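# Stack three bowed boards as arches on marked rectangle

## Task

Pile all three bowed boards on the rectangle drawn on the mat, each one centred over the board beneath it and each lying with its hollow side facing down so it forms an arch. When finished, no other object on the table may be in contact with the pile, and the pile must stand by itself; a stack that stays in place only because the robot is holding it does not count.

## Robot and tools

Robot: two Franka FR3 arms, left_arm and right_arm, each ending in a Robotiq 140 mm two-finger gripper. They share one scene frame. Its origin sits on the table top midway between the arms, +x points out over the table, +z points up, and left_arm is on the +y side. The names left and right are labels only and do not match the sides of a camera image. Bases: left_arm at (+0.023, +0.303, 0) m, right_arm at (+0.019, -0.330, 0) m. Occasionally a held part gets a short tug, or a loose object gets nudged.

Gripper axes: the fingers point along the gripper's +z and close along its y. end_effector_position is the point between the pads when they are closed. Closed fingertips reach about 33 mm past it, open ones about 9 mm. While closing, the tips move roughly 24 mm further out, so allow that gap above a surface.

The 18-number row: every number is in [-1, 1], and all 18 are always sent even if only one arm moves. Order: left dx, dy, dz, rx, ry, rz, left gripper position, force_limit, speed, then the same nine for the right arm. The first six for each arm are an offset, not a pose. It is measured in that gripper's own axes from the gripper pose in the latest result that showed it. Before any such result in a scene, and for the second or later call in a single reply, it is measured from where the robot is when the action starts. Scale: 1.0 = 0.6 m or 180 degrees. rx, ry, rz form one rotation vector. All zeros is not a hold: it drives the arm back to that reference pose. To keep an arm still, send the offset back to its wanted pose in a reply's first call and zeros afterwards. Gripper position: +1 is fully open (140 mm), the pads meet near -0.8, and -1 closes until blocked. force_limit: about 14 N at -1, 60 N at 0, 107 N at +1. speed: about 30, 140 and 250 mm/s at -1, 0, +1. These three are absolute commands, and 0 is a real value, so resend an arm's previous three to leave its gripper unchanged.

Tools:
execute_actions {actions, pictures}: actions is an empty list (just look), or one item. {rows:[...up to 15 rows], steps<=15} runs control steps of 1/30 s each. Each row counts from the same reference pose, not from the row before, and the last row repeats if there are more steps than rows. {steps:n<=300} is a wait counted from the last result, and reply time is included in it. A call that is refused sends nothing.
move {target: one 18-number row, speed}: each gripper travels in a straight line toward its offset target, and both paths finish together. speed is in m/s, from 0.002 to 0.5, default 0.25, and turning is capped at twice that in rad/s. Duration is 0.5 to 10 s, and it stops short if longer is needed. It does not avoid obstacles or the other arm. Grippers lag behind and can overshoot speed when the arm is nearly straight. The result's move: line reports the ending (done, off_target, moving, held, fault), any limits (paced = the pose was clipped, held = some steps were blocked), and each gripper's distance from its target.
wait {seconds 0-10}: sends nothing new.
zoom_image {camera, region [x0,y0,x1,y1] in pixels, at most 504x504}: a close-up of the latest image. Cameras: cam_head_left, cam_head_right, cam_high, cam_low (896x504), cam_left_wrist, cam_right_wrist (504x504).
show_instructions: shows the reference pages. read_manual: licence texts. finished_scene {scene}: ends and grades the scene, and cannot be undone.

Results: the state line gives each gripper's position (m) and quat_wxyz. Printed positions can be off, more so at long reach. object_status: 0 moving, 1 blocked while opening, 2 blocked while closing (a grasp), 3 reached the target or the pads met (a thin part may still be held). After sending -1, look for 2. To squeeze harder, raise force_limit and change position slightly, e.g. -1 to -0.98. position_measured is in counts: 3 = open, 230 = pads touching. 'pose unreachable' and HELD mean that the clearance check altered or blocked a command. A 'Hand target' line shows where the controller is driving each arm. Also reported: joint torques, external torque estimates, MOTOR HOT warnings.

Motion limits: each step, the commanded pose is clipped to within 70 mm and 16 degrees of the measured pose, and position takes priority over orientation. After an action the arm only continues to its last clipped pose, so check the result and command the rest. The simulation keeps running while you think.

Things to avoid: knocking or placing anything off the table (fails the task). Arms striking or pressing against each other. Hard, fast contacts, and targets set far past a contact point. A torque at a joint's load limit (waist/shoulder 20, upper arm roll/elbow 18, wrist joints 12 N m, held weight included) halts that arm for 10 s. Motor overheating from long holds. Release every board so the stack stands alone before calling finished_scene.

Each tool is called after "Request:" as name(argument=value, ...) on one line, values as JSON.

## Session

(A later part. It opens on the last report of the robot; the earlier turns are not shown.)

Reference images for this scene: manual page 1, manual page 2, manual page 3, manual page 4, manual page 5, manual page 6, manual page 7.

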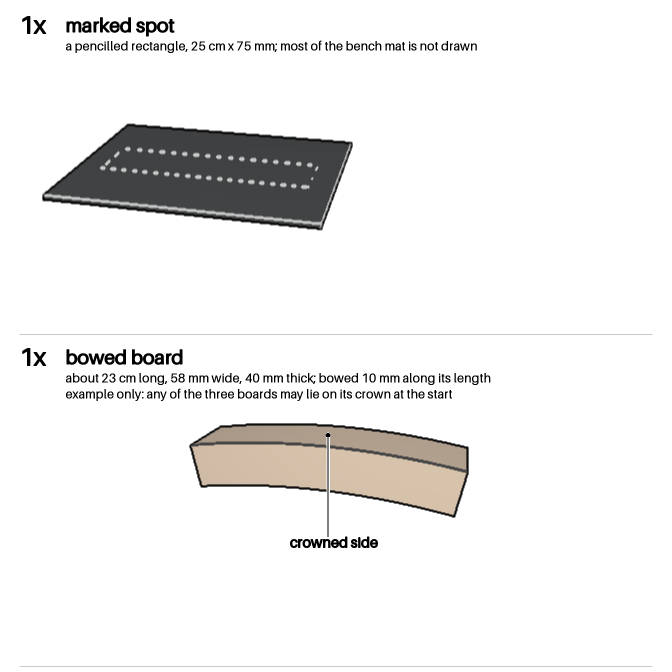

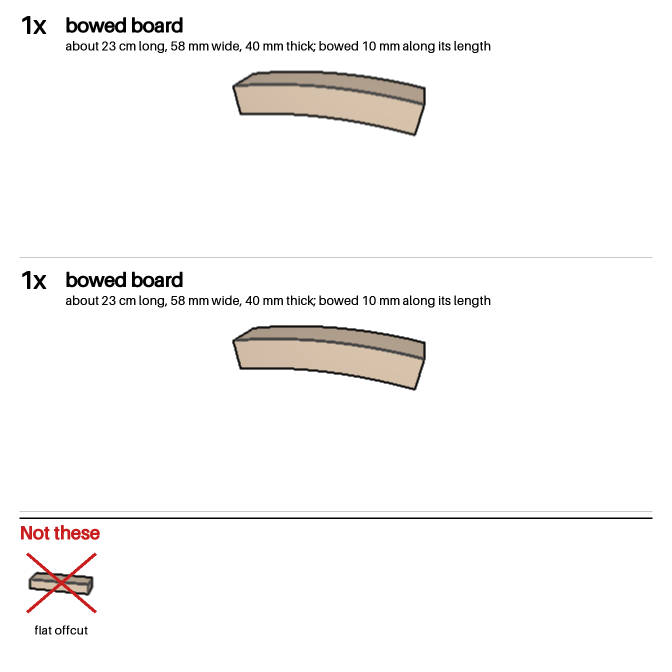

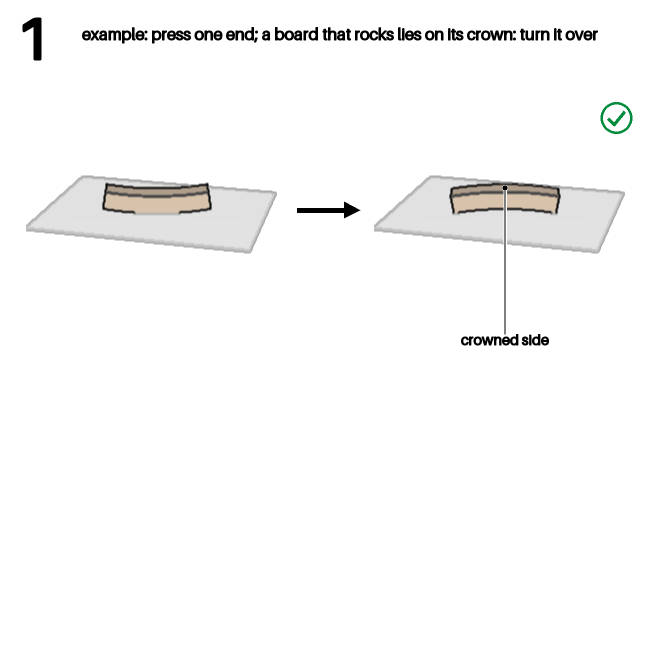

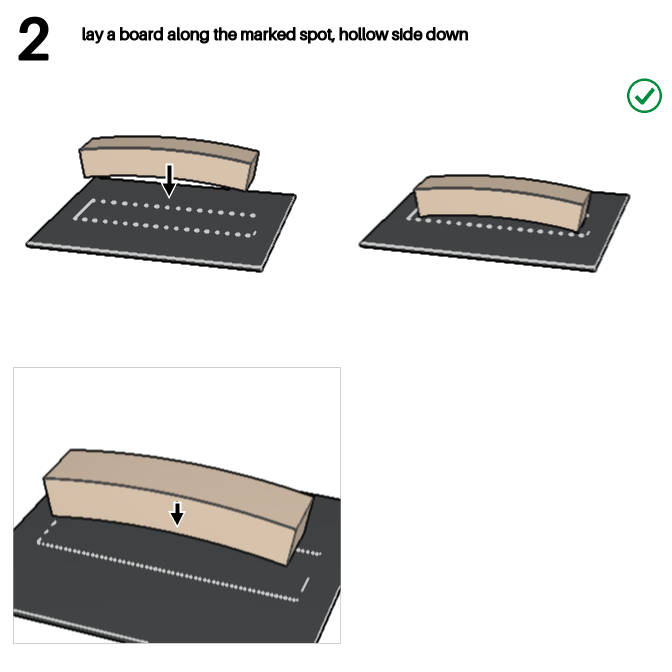

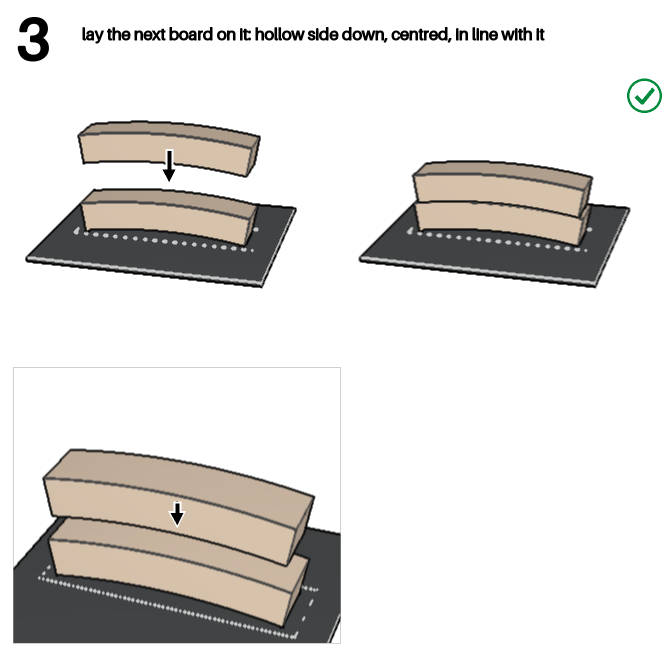

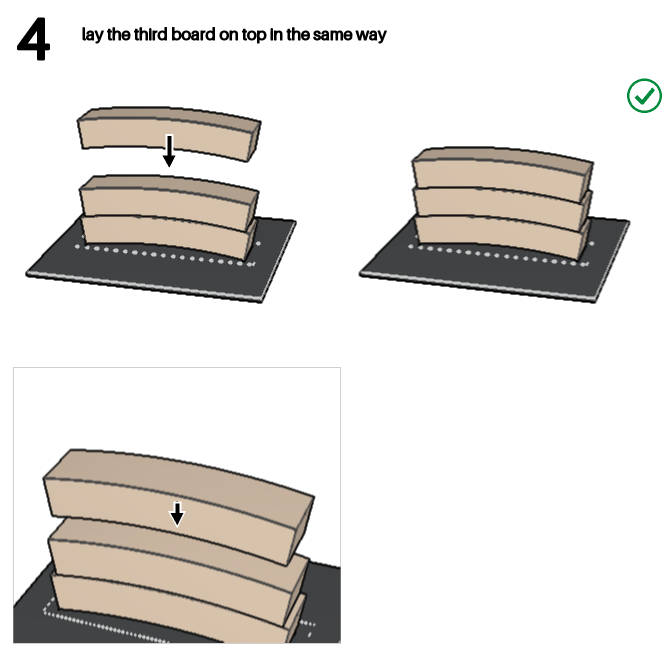

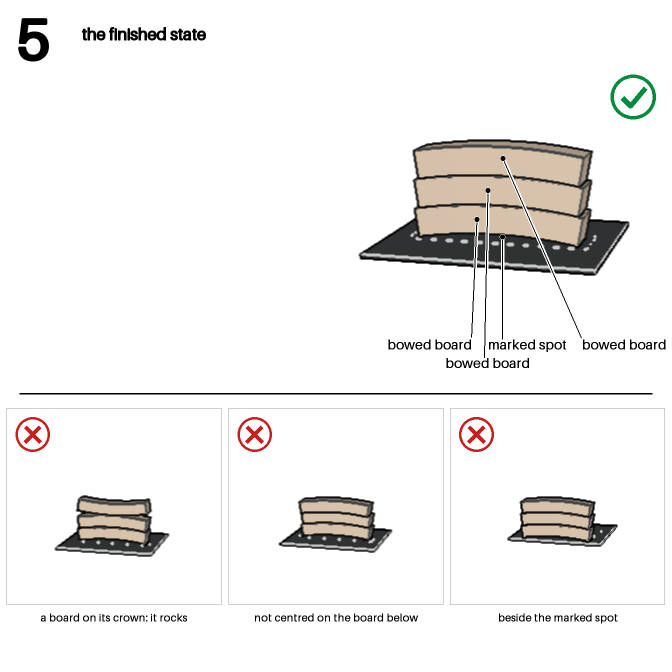

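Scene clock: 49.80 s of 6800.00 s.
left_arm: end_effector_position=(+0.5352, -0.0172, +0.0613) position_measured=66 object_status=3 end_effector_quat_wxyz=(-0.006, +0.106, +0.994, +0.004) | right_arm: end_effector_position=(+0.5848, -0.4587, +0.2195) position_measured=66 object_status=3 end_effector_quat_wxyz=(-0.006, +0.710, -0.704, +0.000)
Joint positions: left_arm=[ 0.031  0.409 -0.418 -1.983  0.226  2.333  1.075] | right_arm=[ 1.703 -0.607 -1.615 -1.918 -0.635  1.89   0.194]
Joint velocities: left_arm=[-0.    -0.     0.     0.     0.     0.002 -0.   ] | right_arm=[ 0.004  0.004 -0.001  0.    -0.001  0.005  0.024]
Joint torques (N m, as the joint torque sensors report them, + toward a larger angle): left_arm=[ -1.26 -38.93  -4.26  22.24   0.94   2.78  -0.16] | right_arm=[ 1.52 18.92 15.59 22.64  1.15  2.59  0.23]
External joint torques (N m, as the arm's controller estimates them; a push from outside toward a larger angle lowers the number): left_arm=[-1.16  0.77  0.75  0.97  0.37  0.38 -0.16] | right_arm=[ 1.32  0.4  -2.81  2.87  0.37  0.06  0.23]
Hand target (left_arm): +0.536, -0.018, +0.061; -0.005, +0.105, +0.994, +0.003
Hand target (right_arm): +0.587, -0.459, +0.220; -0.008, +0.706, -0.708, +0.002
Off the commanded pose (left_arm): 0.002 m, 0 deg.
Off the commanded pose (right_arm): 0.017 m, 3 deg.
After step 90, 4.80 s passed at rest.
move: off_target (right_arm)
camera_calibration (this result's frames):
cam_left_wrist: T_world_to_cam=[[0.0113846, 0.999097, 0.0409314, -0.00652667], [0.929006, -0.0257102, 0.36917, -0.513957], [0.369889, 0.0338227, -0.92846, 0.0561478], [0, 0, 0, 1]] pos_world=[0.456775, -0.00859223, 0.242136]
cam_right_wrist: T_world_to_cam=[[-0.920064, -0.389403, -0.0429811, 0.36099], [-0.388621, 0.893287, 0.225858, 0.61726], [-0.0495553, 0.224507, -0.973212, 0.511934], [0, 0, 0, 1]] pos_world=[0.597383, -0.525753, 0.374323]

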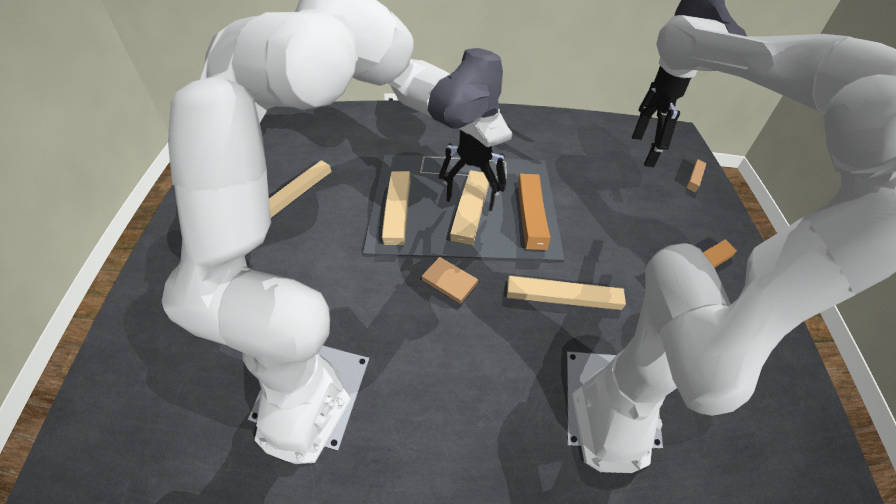

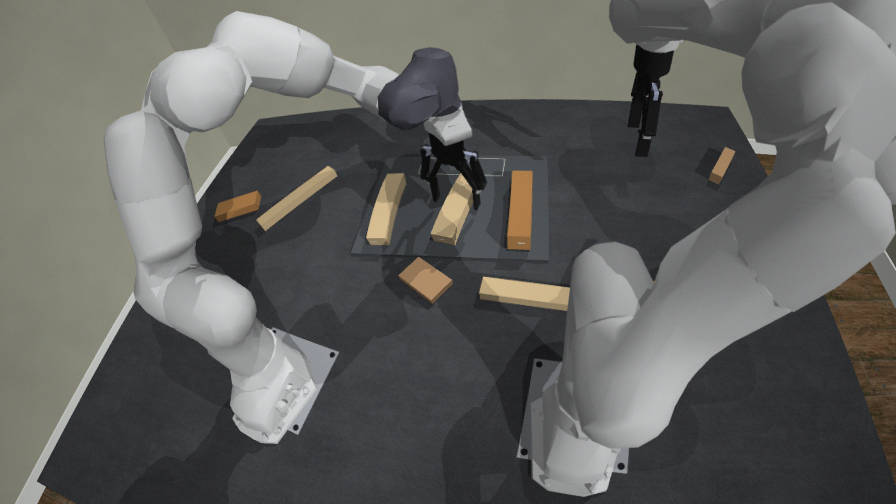

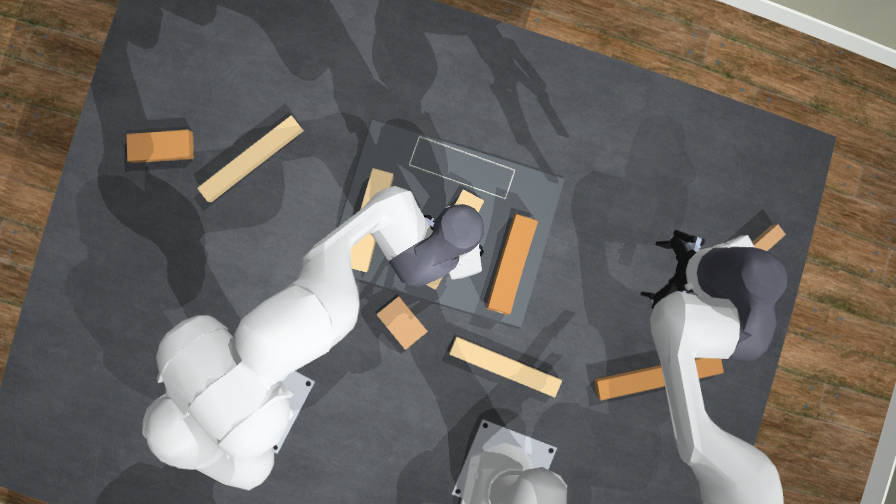

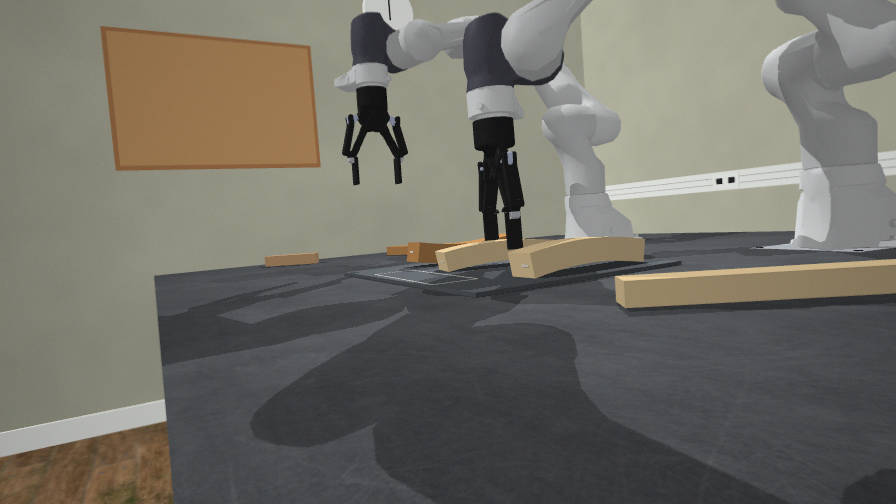

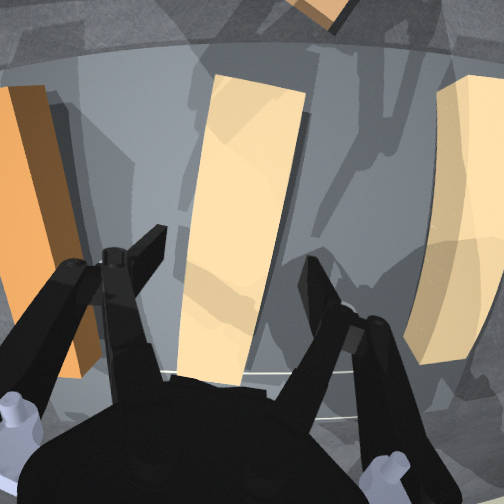

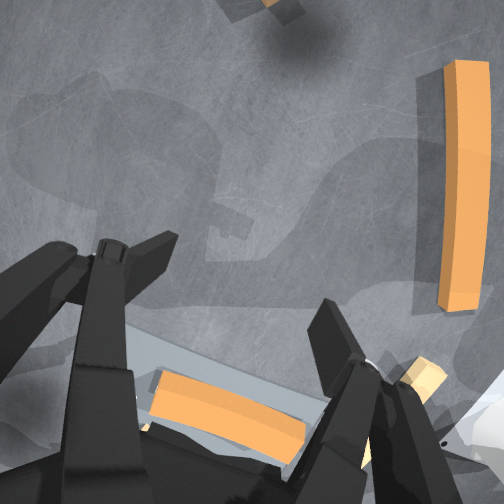

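Request:
move(target=[-0.006,-0.008,0.025,0,-0.003,-0.006,0.5,0,0,0,0,0,0,0,0,0.5,0.6,0], speed=0.1)

Request:
execute_actions(actions=[{"rows":[[0,0,0,0,0,0,-1,0,0,0,0,0,0,0,0,0.5,0.6,0]]}], pictures=false)

Request:
move(target=[0,0,-0.12,0,0,0,-1,0,0,0,0,0,0,0,0,0.5,0.6,0], speed=0.15)

Scene clock: 60.50 s of 6800.00 s.
left_arm: end_effector_position=(+0.5358, -0.0212, +0.0459) position_measured=66 object_status=3 end_effector_quat_wxyz=(-0.005, +0.101, +0.995, +0.004) | right_arm: end_effector_position=(+0.5853, -0.4586, +0.2196) position_measured=66 object_status=3 end_effector_quat_wxyz=(-0.007, +0.709, -0.706, +0.001)
Joint positions: left_arm=[ 0.011  0.44  -0.402 -1.98   0.244  2.362  1.047] | right_arm=[ 1.704 -0.607 -1.616 -1.918 -0.635  1.891  0.199]
Joint velocities: left_arm=[-0.003  0.001  0.003  0.     0.001  0.009 -0.018] | right_arm=[ 0.001  0.003  0.     0.001  0.002 -0.    -0.003]
Joint torques (N m, as the joint torque sensors report them, + toward a larger angle): left_arm=[ -1.5  -39.89  -4.05  23.2    0.94   2.69  -0.16] | right_arm=[-0.28 17.17 17.7  21.14  0.54  2.05 -0.2 ]
External joint torques (N m, as the arm's controller estimates them; a push from outside toward a larger angle lowers the number): left_arm=[-1.53  0.59  1.03  2.27  0.38  0.29 -0.16] | right_arm=[-0.49 -1.4  -0.7   1.38 -0.23 -0.47 -0.2 ]
Hand target (left_arm): +0.538, -0.022, +0.046; -0.002, +0.097, +0.995, +0.003
Hand target (right_arm): +0.585, -0.459, +0.219; -0.006, +0.710, -0.704, +0.000
Off the commanded pose (left_arm): 0.002 m, 1 deg.
Off the commanded pose (right_arm): 0.000 m, 0 deg.
After step 90, 6.87 s passed at rest.
move: done
camera_calibration (this result's frames):
cam_left_wrist: T_world_to_cam=[[0.000581018, 0.999146, 0.0413211, 0.00379626], [0.927926, -0.0159417, 0.372423, -0.508309], [0.372763, 0.0381265, -0.927143, 0.0402672], [0, 0, 0, 1]] pos_world=[0.456661, -0.0134316, 0.226482]
cam_right_wrist: T_world_to_cam=[[-0.921997, -0.384701, -0.0438872, 0.364913], [-0.384285, 0.895291, 0.225344, 0.615791], [-0.0473982, 0.224632, -0.97329, 0.510928], [0, 0, 0, 1]] pos_world=[0.597304, -0.5257, 0.374532]

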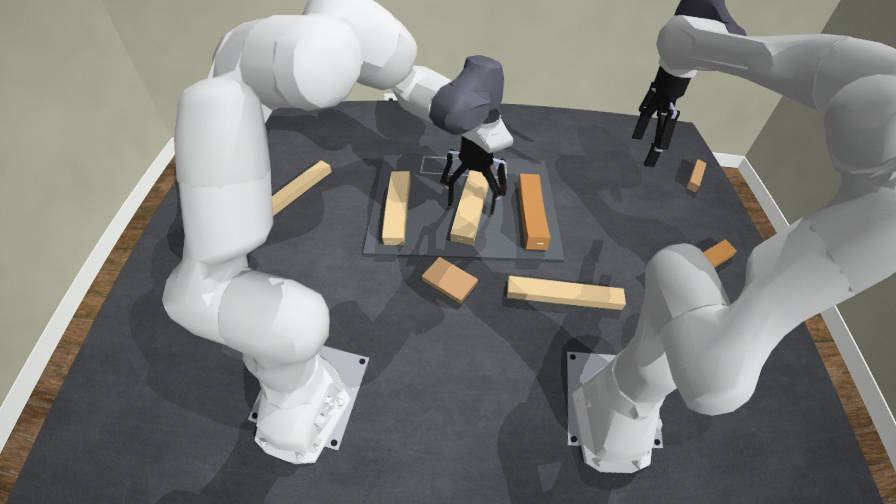

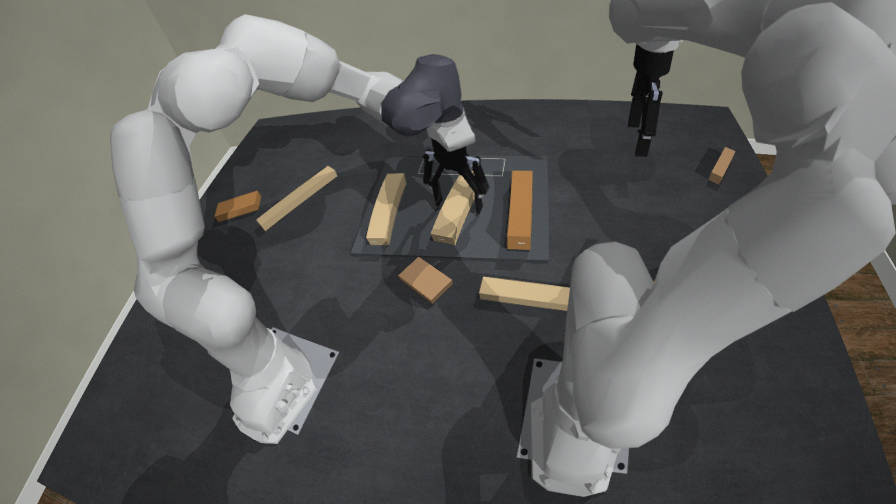

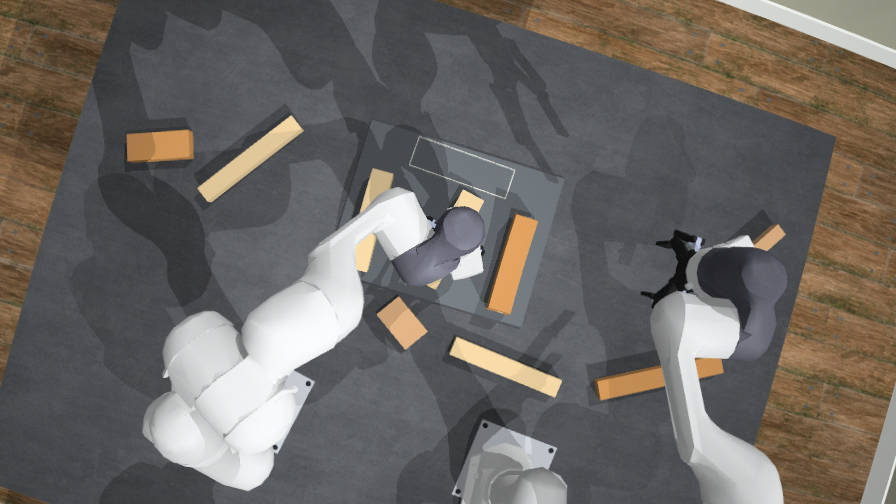

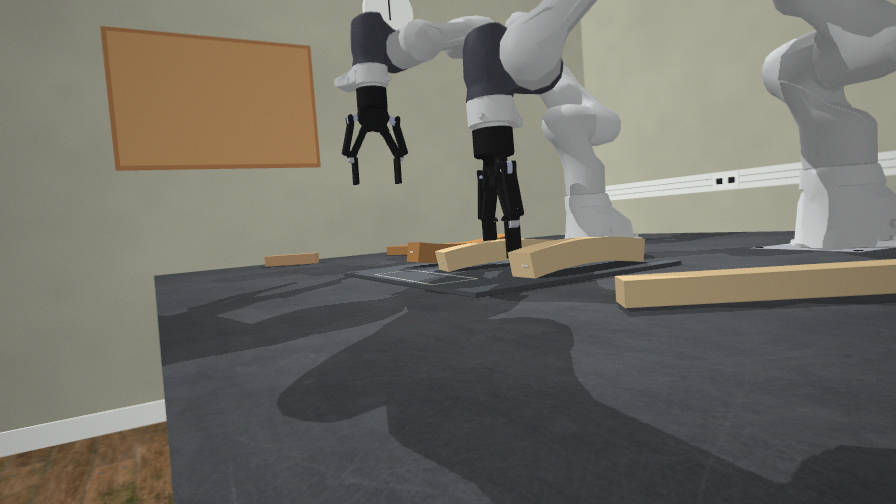

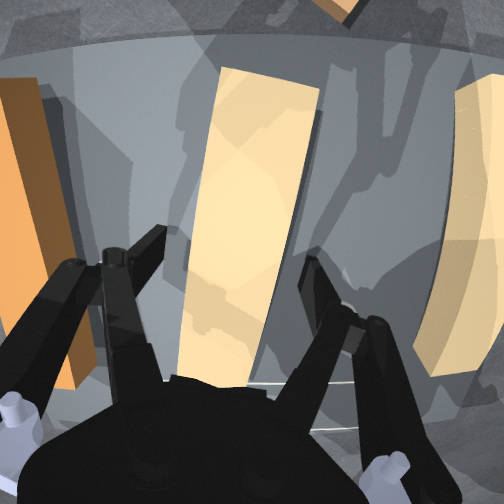

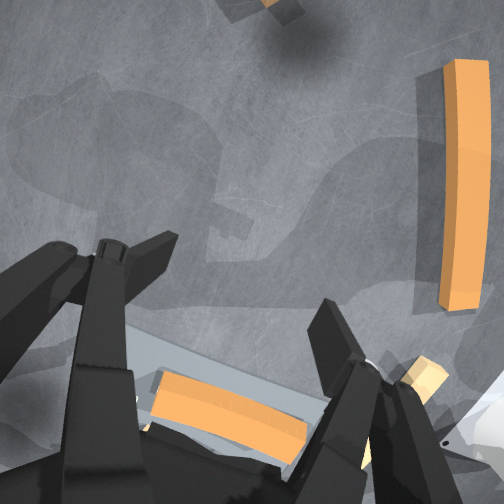

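Scene clock: 61.00 s of 6800.00 s.
left_arm: end_effector_position=(+0.5359, -0.0212, +0.0461) position_measured=146 object_status=0 end_effector_quat_wxyz=(-0.005, +0.101, +0.995, +0.004) | right_arm: end_effector_position=(+0.5853, -0.4586, +0.2196) position_measured=66 object_status=3 end_effector_quat_wxyz=(-0.007, +0.709, -0.706, +0.001)
Joint positions: left_arm=[ 0.011  0.44  -0.402 -1.98   0.244  2.362  1.047] | right_arm=[ 1.704 -0.607 -1.616 -1.918 -0.635  1.891  0.199]
Joint velocities: left_arm=[-0.     0.    -0.001 -0.001  0.    -0.     0.   ] | right_arm=[ 0.     0.001 -0.002  0.     0.     0.    -0.001]
Joint torques (N m, as the joint torque sensors report them, + toward a larger angle): left_arm=[  0.43 -39.81  -5.27  22.12   0.46   2.13   0.18] | right_arm=[-0.13 17.98 17.44 21.32  0.79  2.31 -0.02]
External joint torques (N m, as the arm's controller estimates them; a push from outside toward a larger angle lowers the number): left_arm=[ 0.57  0.53 -0.06  1.3  -0.1  -0.26  0.18] | right_arm=[-0.09 -0.41 -0.68  1.53  0.04 -0.2  -0.02]
Hand target (left_arm): +0.536, -0.021, +0.046; -0.005, +0.101, +0.995, +0.004
Hand target (right_arm): +0.585, -0.459, +0.220; -0.007, +0.709, -0.706, +0.001
Off the commanded pose (left_arm): 0.000 m, 0 deg.
Off the commanded pose (right_arm): 0.000 m, 0 deg.
Steps of this call (steps 1 to 15: all 15 steps of this action). Readings (end_effector_position | what the end effector reports):
1: left_arm (+0.5358, -0.0212, +0.0460) | right_arm (+0.5853, -0.4586, +0.2196) | left_arm position_measured=66 object_status=0 | right_arm position_measured=66 object_status=3
2: left_arm (+0.5358, -0.0212, +0.0460) | right_arm (+0.5853, -0.4586, +0.2196) | left_arm position_measured=72 object_status=0 | right_arm position_measured=66 object_status=3
4: left_arm (+0.5358, -0.0212, +0.0460) | right_arm (+0.5853, -0.4586, +0.2196) | left_arm position_measured=87 object_status=0 | right_arm position_measured=66 object_status=3
8: left_arm (+0.5358, -0.0212, +0.0459) | right_arm (+0.5853, -0.4586, +0.2196) | left_arm position_measured=117 object_status=0 | right_arm position_measured=66 object_status=3
15: the state above

Scene clock: 62.33 s of 6800.00 s.
left_arm: end_effector_position=(+0.5354, -0.0226, +0.1163) position_measured=146 object_status=2 end_effector_quat_wxyz=(-0.004, +0.098, +0.995, +0.004) | right_arm: end_effector_position=(+0.5853, -0.4586, +0.2196) position_measured=66 object_status=3 end_effector_quat_wxyz=(-0.007, +0.709, -0.706, +0.001)
Joint positions: left_arm=[ 0.034  0.326 -0.436 -1.945  0.174  2.223  1.085] | right_arm=[ 1.704 -0.607 -1.616 -1.918 -0.635  1.891  0.199]
Joint velocities: left_arm=[ 0.001  0.001 -0.     0.    -0.002 -0.011  0.01 ] | right_arm=[ 0.001  0.002  0.     0.    -0.001  0.001 -0.001]
Joint torques (N m, as the joint torque sensors report them, + toward a larger angle): left_arm=[  1.33 -39.8   -5.18  25.18  -0.15   1.84   0.36] | right_arm=[-0.51 17.62 17.09 21.36  0.74  2.32  0.01]
External joint torques (N m, as the arm's controller estimates them; a push from outside toward a larger angle lowers the number): left_arm=[ 1.21 -1.45 -1.16  2.61 -0.79 -0.59  0.36] | right_arm=[-0.53 -0.83 -1.13  1.56 -0.02 -0.19  0.01]
Hand target (left_arm): +0.536, -0.023, +0.118; -0.005, +0.101, +0.995, +0.003
Hand target (right_arm): +0.585, -0.459, +0.220; -0.007, +0.709, -0.706, +0.001
Off the commanded pose (left_arm): 0.002 m, 0 deg.
Off the commanded pose (right_arm): 0.000 m, 0 deg.
move: done
camera_calibration (this result's frames):
cam_left_wrist: T_world_to_cam=[[-0.00522713, 0.999149, 0.0409084, 0.00547368], [0.927775, -0.0104179, 0.372994, -0.534068], [0.373103, 0.0399035, -0.926931, 0.10547], [0, 0, 0, 1]] pos_world=[0.456172, -0.0152415, 0.296744]
cam_right_wrist: T_world_to_cam=[[-0.921994, -0.384709, -0.0438871, 0.364907], [-0.384292, 0.895287, 0.225344, 0.615794], [-0.0474003, 0.224631, -0.97329, 0.510929], [0, 0, 0, 1]] pos_world=[0.597305, -0.5257, 0.374532]

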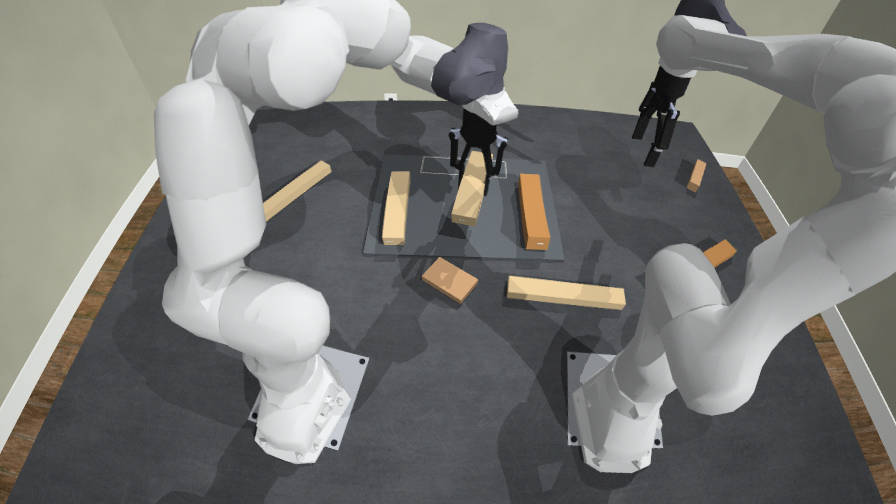

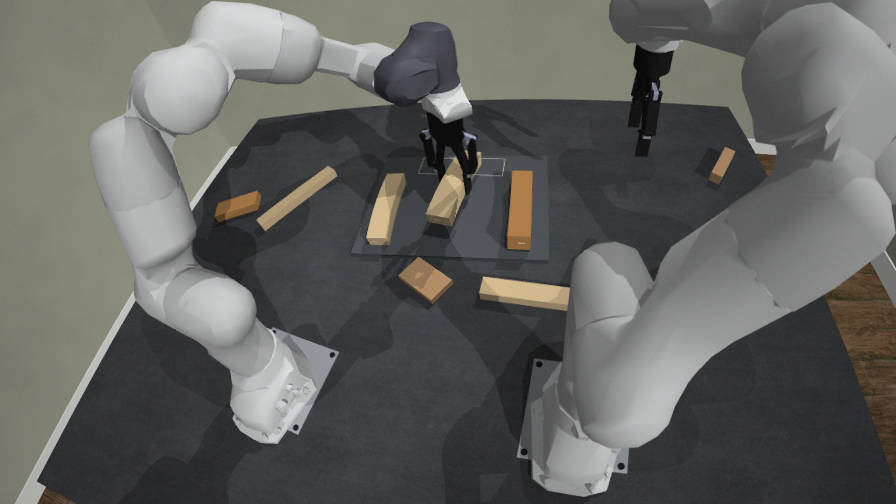

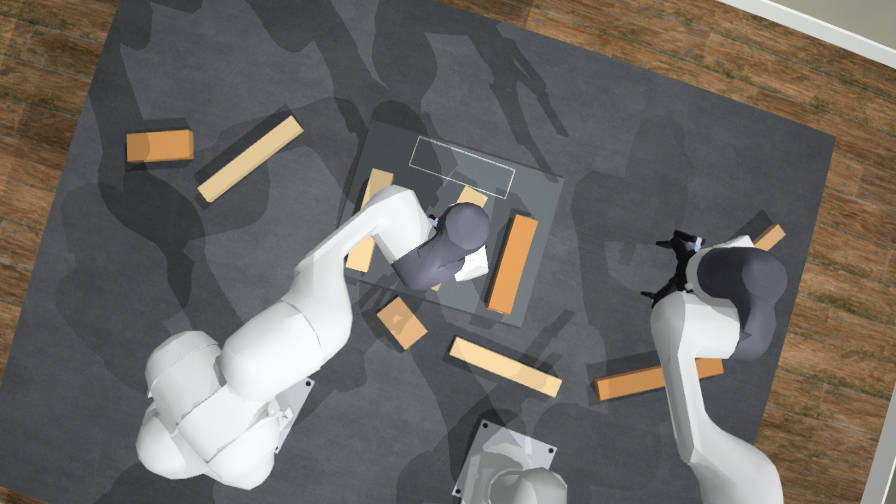

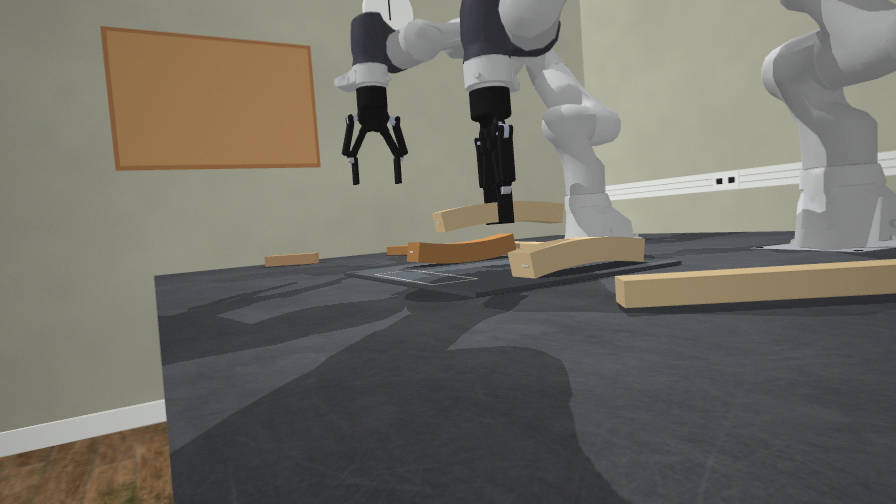

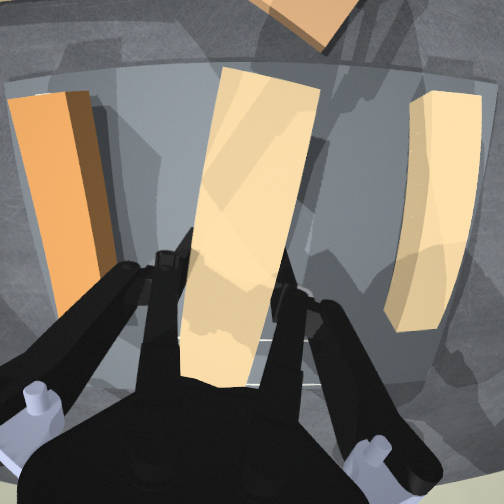

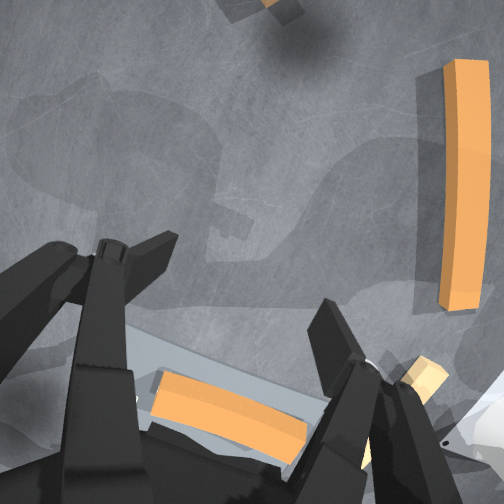

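Request:
move(target=[-0.29,0.1,0.07,0,0,0.449,-1,0,0,0,0,0,0,0,0,0.5,0.6,0], speed=0.3)

Scene clock: 70.80 s of 6800.00 s.
left_arm: end_effector_position=(+0.7169, +0.0044, +0.0701) position_measured=146 object_status=2 end_effector_quat_wxyz=(-0.008, +0.715, +0.699, -0.001) | right_arm: end_effector_position=(+0.5853, -0.4586, +0.2196) position_measured=66 object_status=3 end_effector_quat_wxyz=(-0.007, +0.709, -0.706, +0.001)
Joint positions: left_arm=[ 0.239  0.997 -0.763 -1.145  0.662  1.889  2.481] | right_arm=[ 1.704 -0.607 -1.616 -1.918 -0.635  1.891  0.199]
Joint velocities: left_arm=[-0.003  0.001  0.     0.002 -0.    -0.007  0.029] | right_arm=[ 0.     0.     0.001 -0.002 -0.     0.001 -0.   ]
Joint torques (N m, as the joint torque sensors report them, + toward a larger angle): left_arm=[ -1.6  -53.68 -16.96  23.11   1.24   1.71   0.45] | right_arm=[ 0.03 18.   17.39 21.07  0.74  2.31  0.08]
External joint torques (N m, as the arm's controller estimates them; a push from outside toward a larger angle lowers the number): left_arm=[-1.62 -1.02 -2.06  3.44  0.42 -0.66  0.46] | right_arm=[ 0.04 -0.4  -0.77  1.29 -0.03 -0.2   0.08]
Hand target (left_arm): +0.717, +0.002, +0.074; -0.007, +0.721, +0.693, -0.000
Hand target (right_arm): +0.585, -0.459, +0.220; -0.007, +0.709, -0.706, +0.001
Off the commanded pose (left_arm): 0.003 m, 1 deg.
Off the commanded pose (right_arm): 0.000 m, 0 deg.
After step 90, 2.03 s passed at rest.
move: done
camera_calibration (this result's frames):
cam_left_wrist: T_world_to_cam=[[0.983774, 0.178083, 0.021817, -0.72266], [0.157579, -0.915774, 0.369495, -0.128547], [0.0857803, -0.360062, -0.928976, 0.201736], [0, 0, 0, 1]] pos_world=[0.713885, 0.0836113, 0.250672]
cam_right_wrist: T_world_to_cam=[[-0.921994, -0.38471, -0.0438873, 0.364907], [-0.384293, 0.895287, 0.225344, 0.615794], [-0.0474001, 0.224631, -0.97329, 0.510929], [0, 0, 0, 1]] pos_world=[0.597305, -0.5257, 0.374532]

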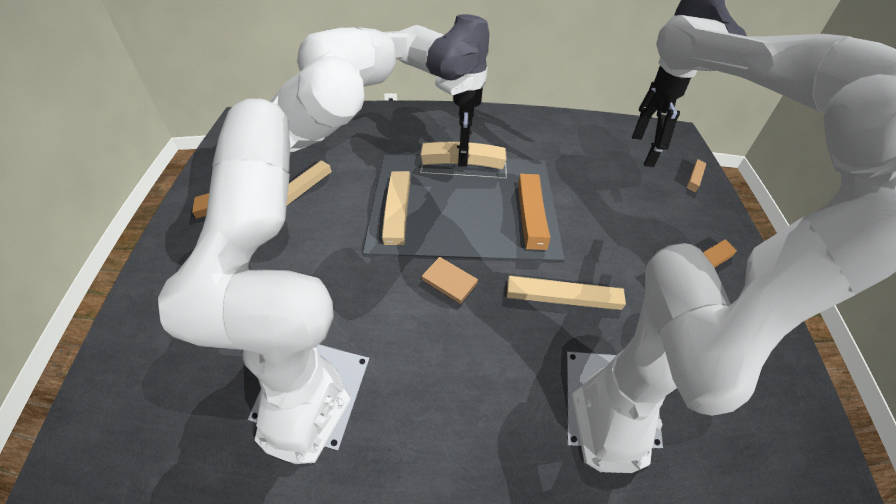

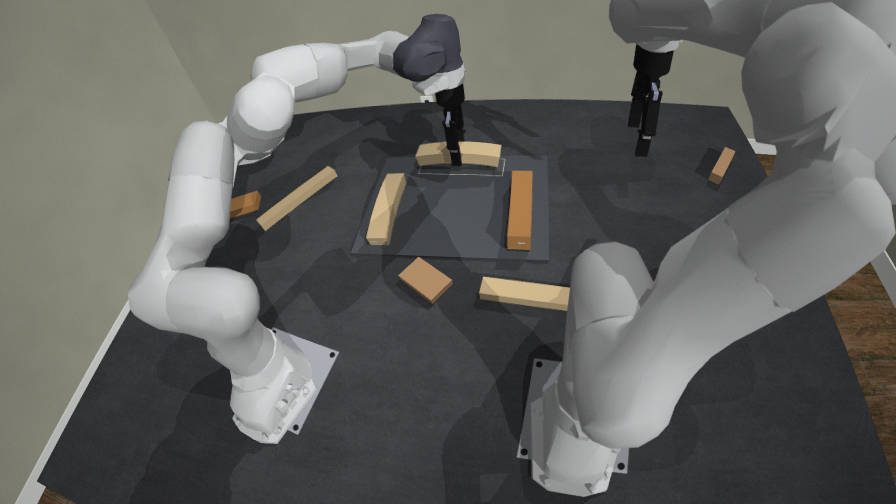

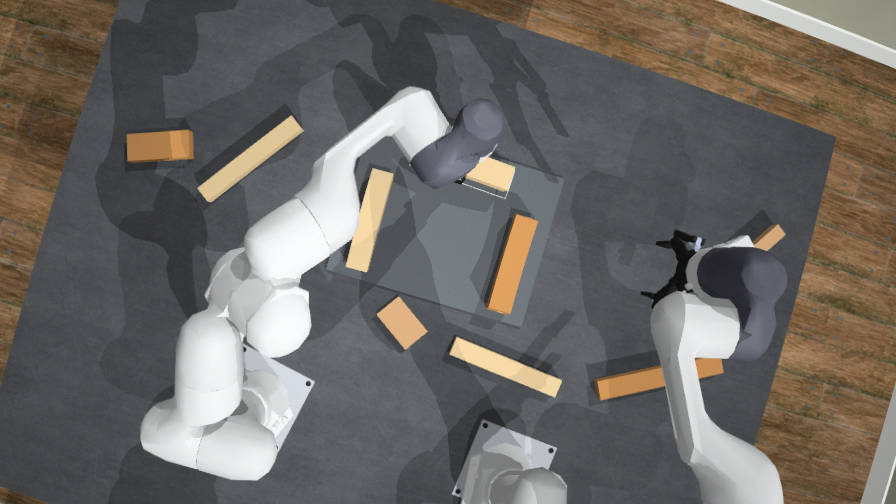

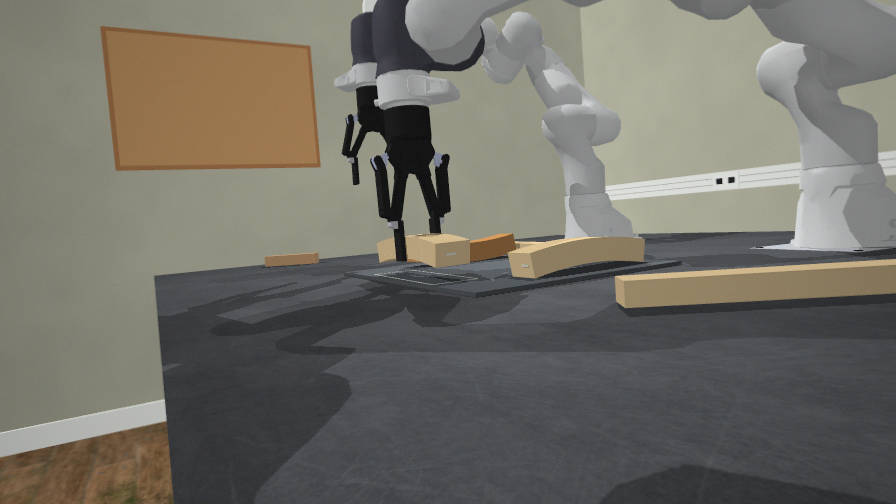

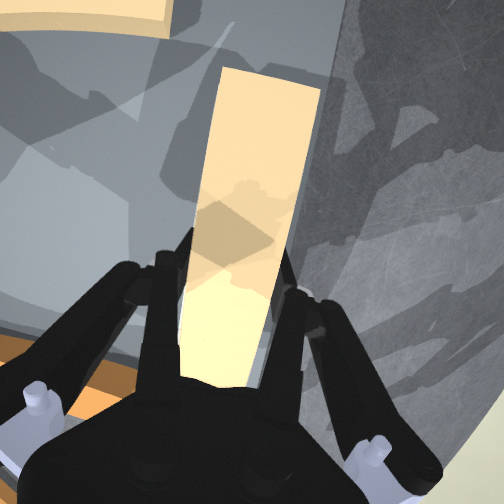

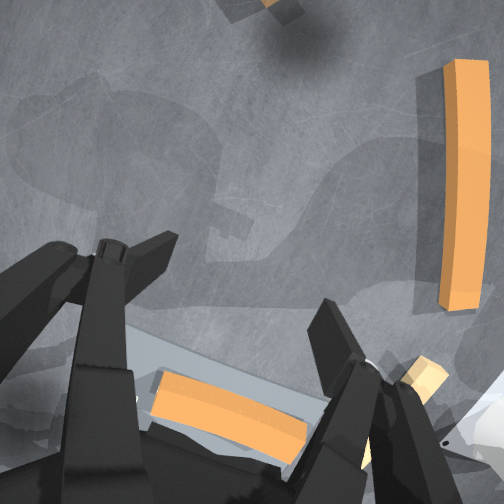

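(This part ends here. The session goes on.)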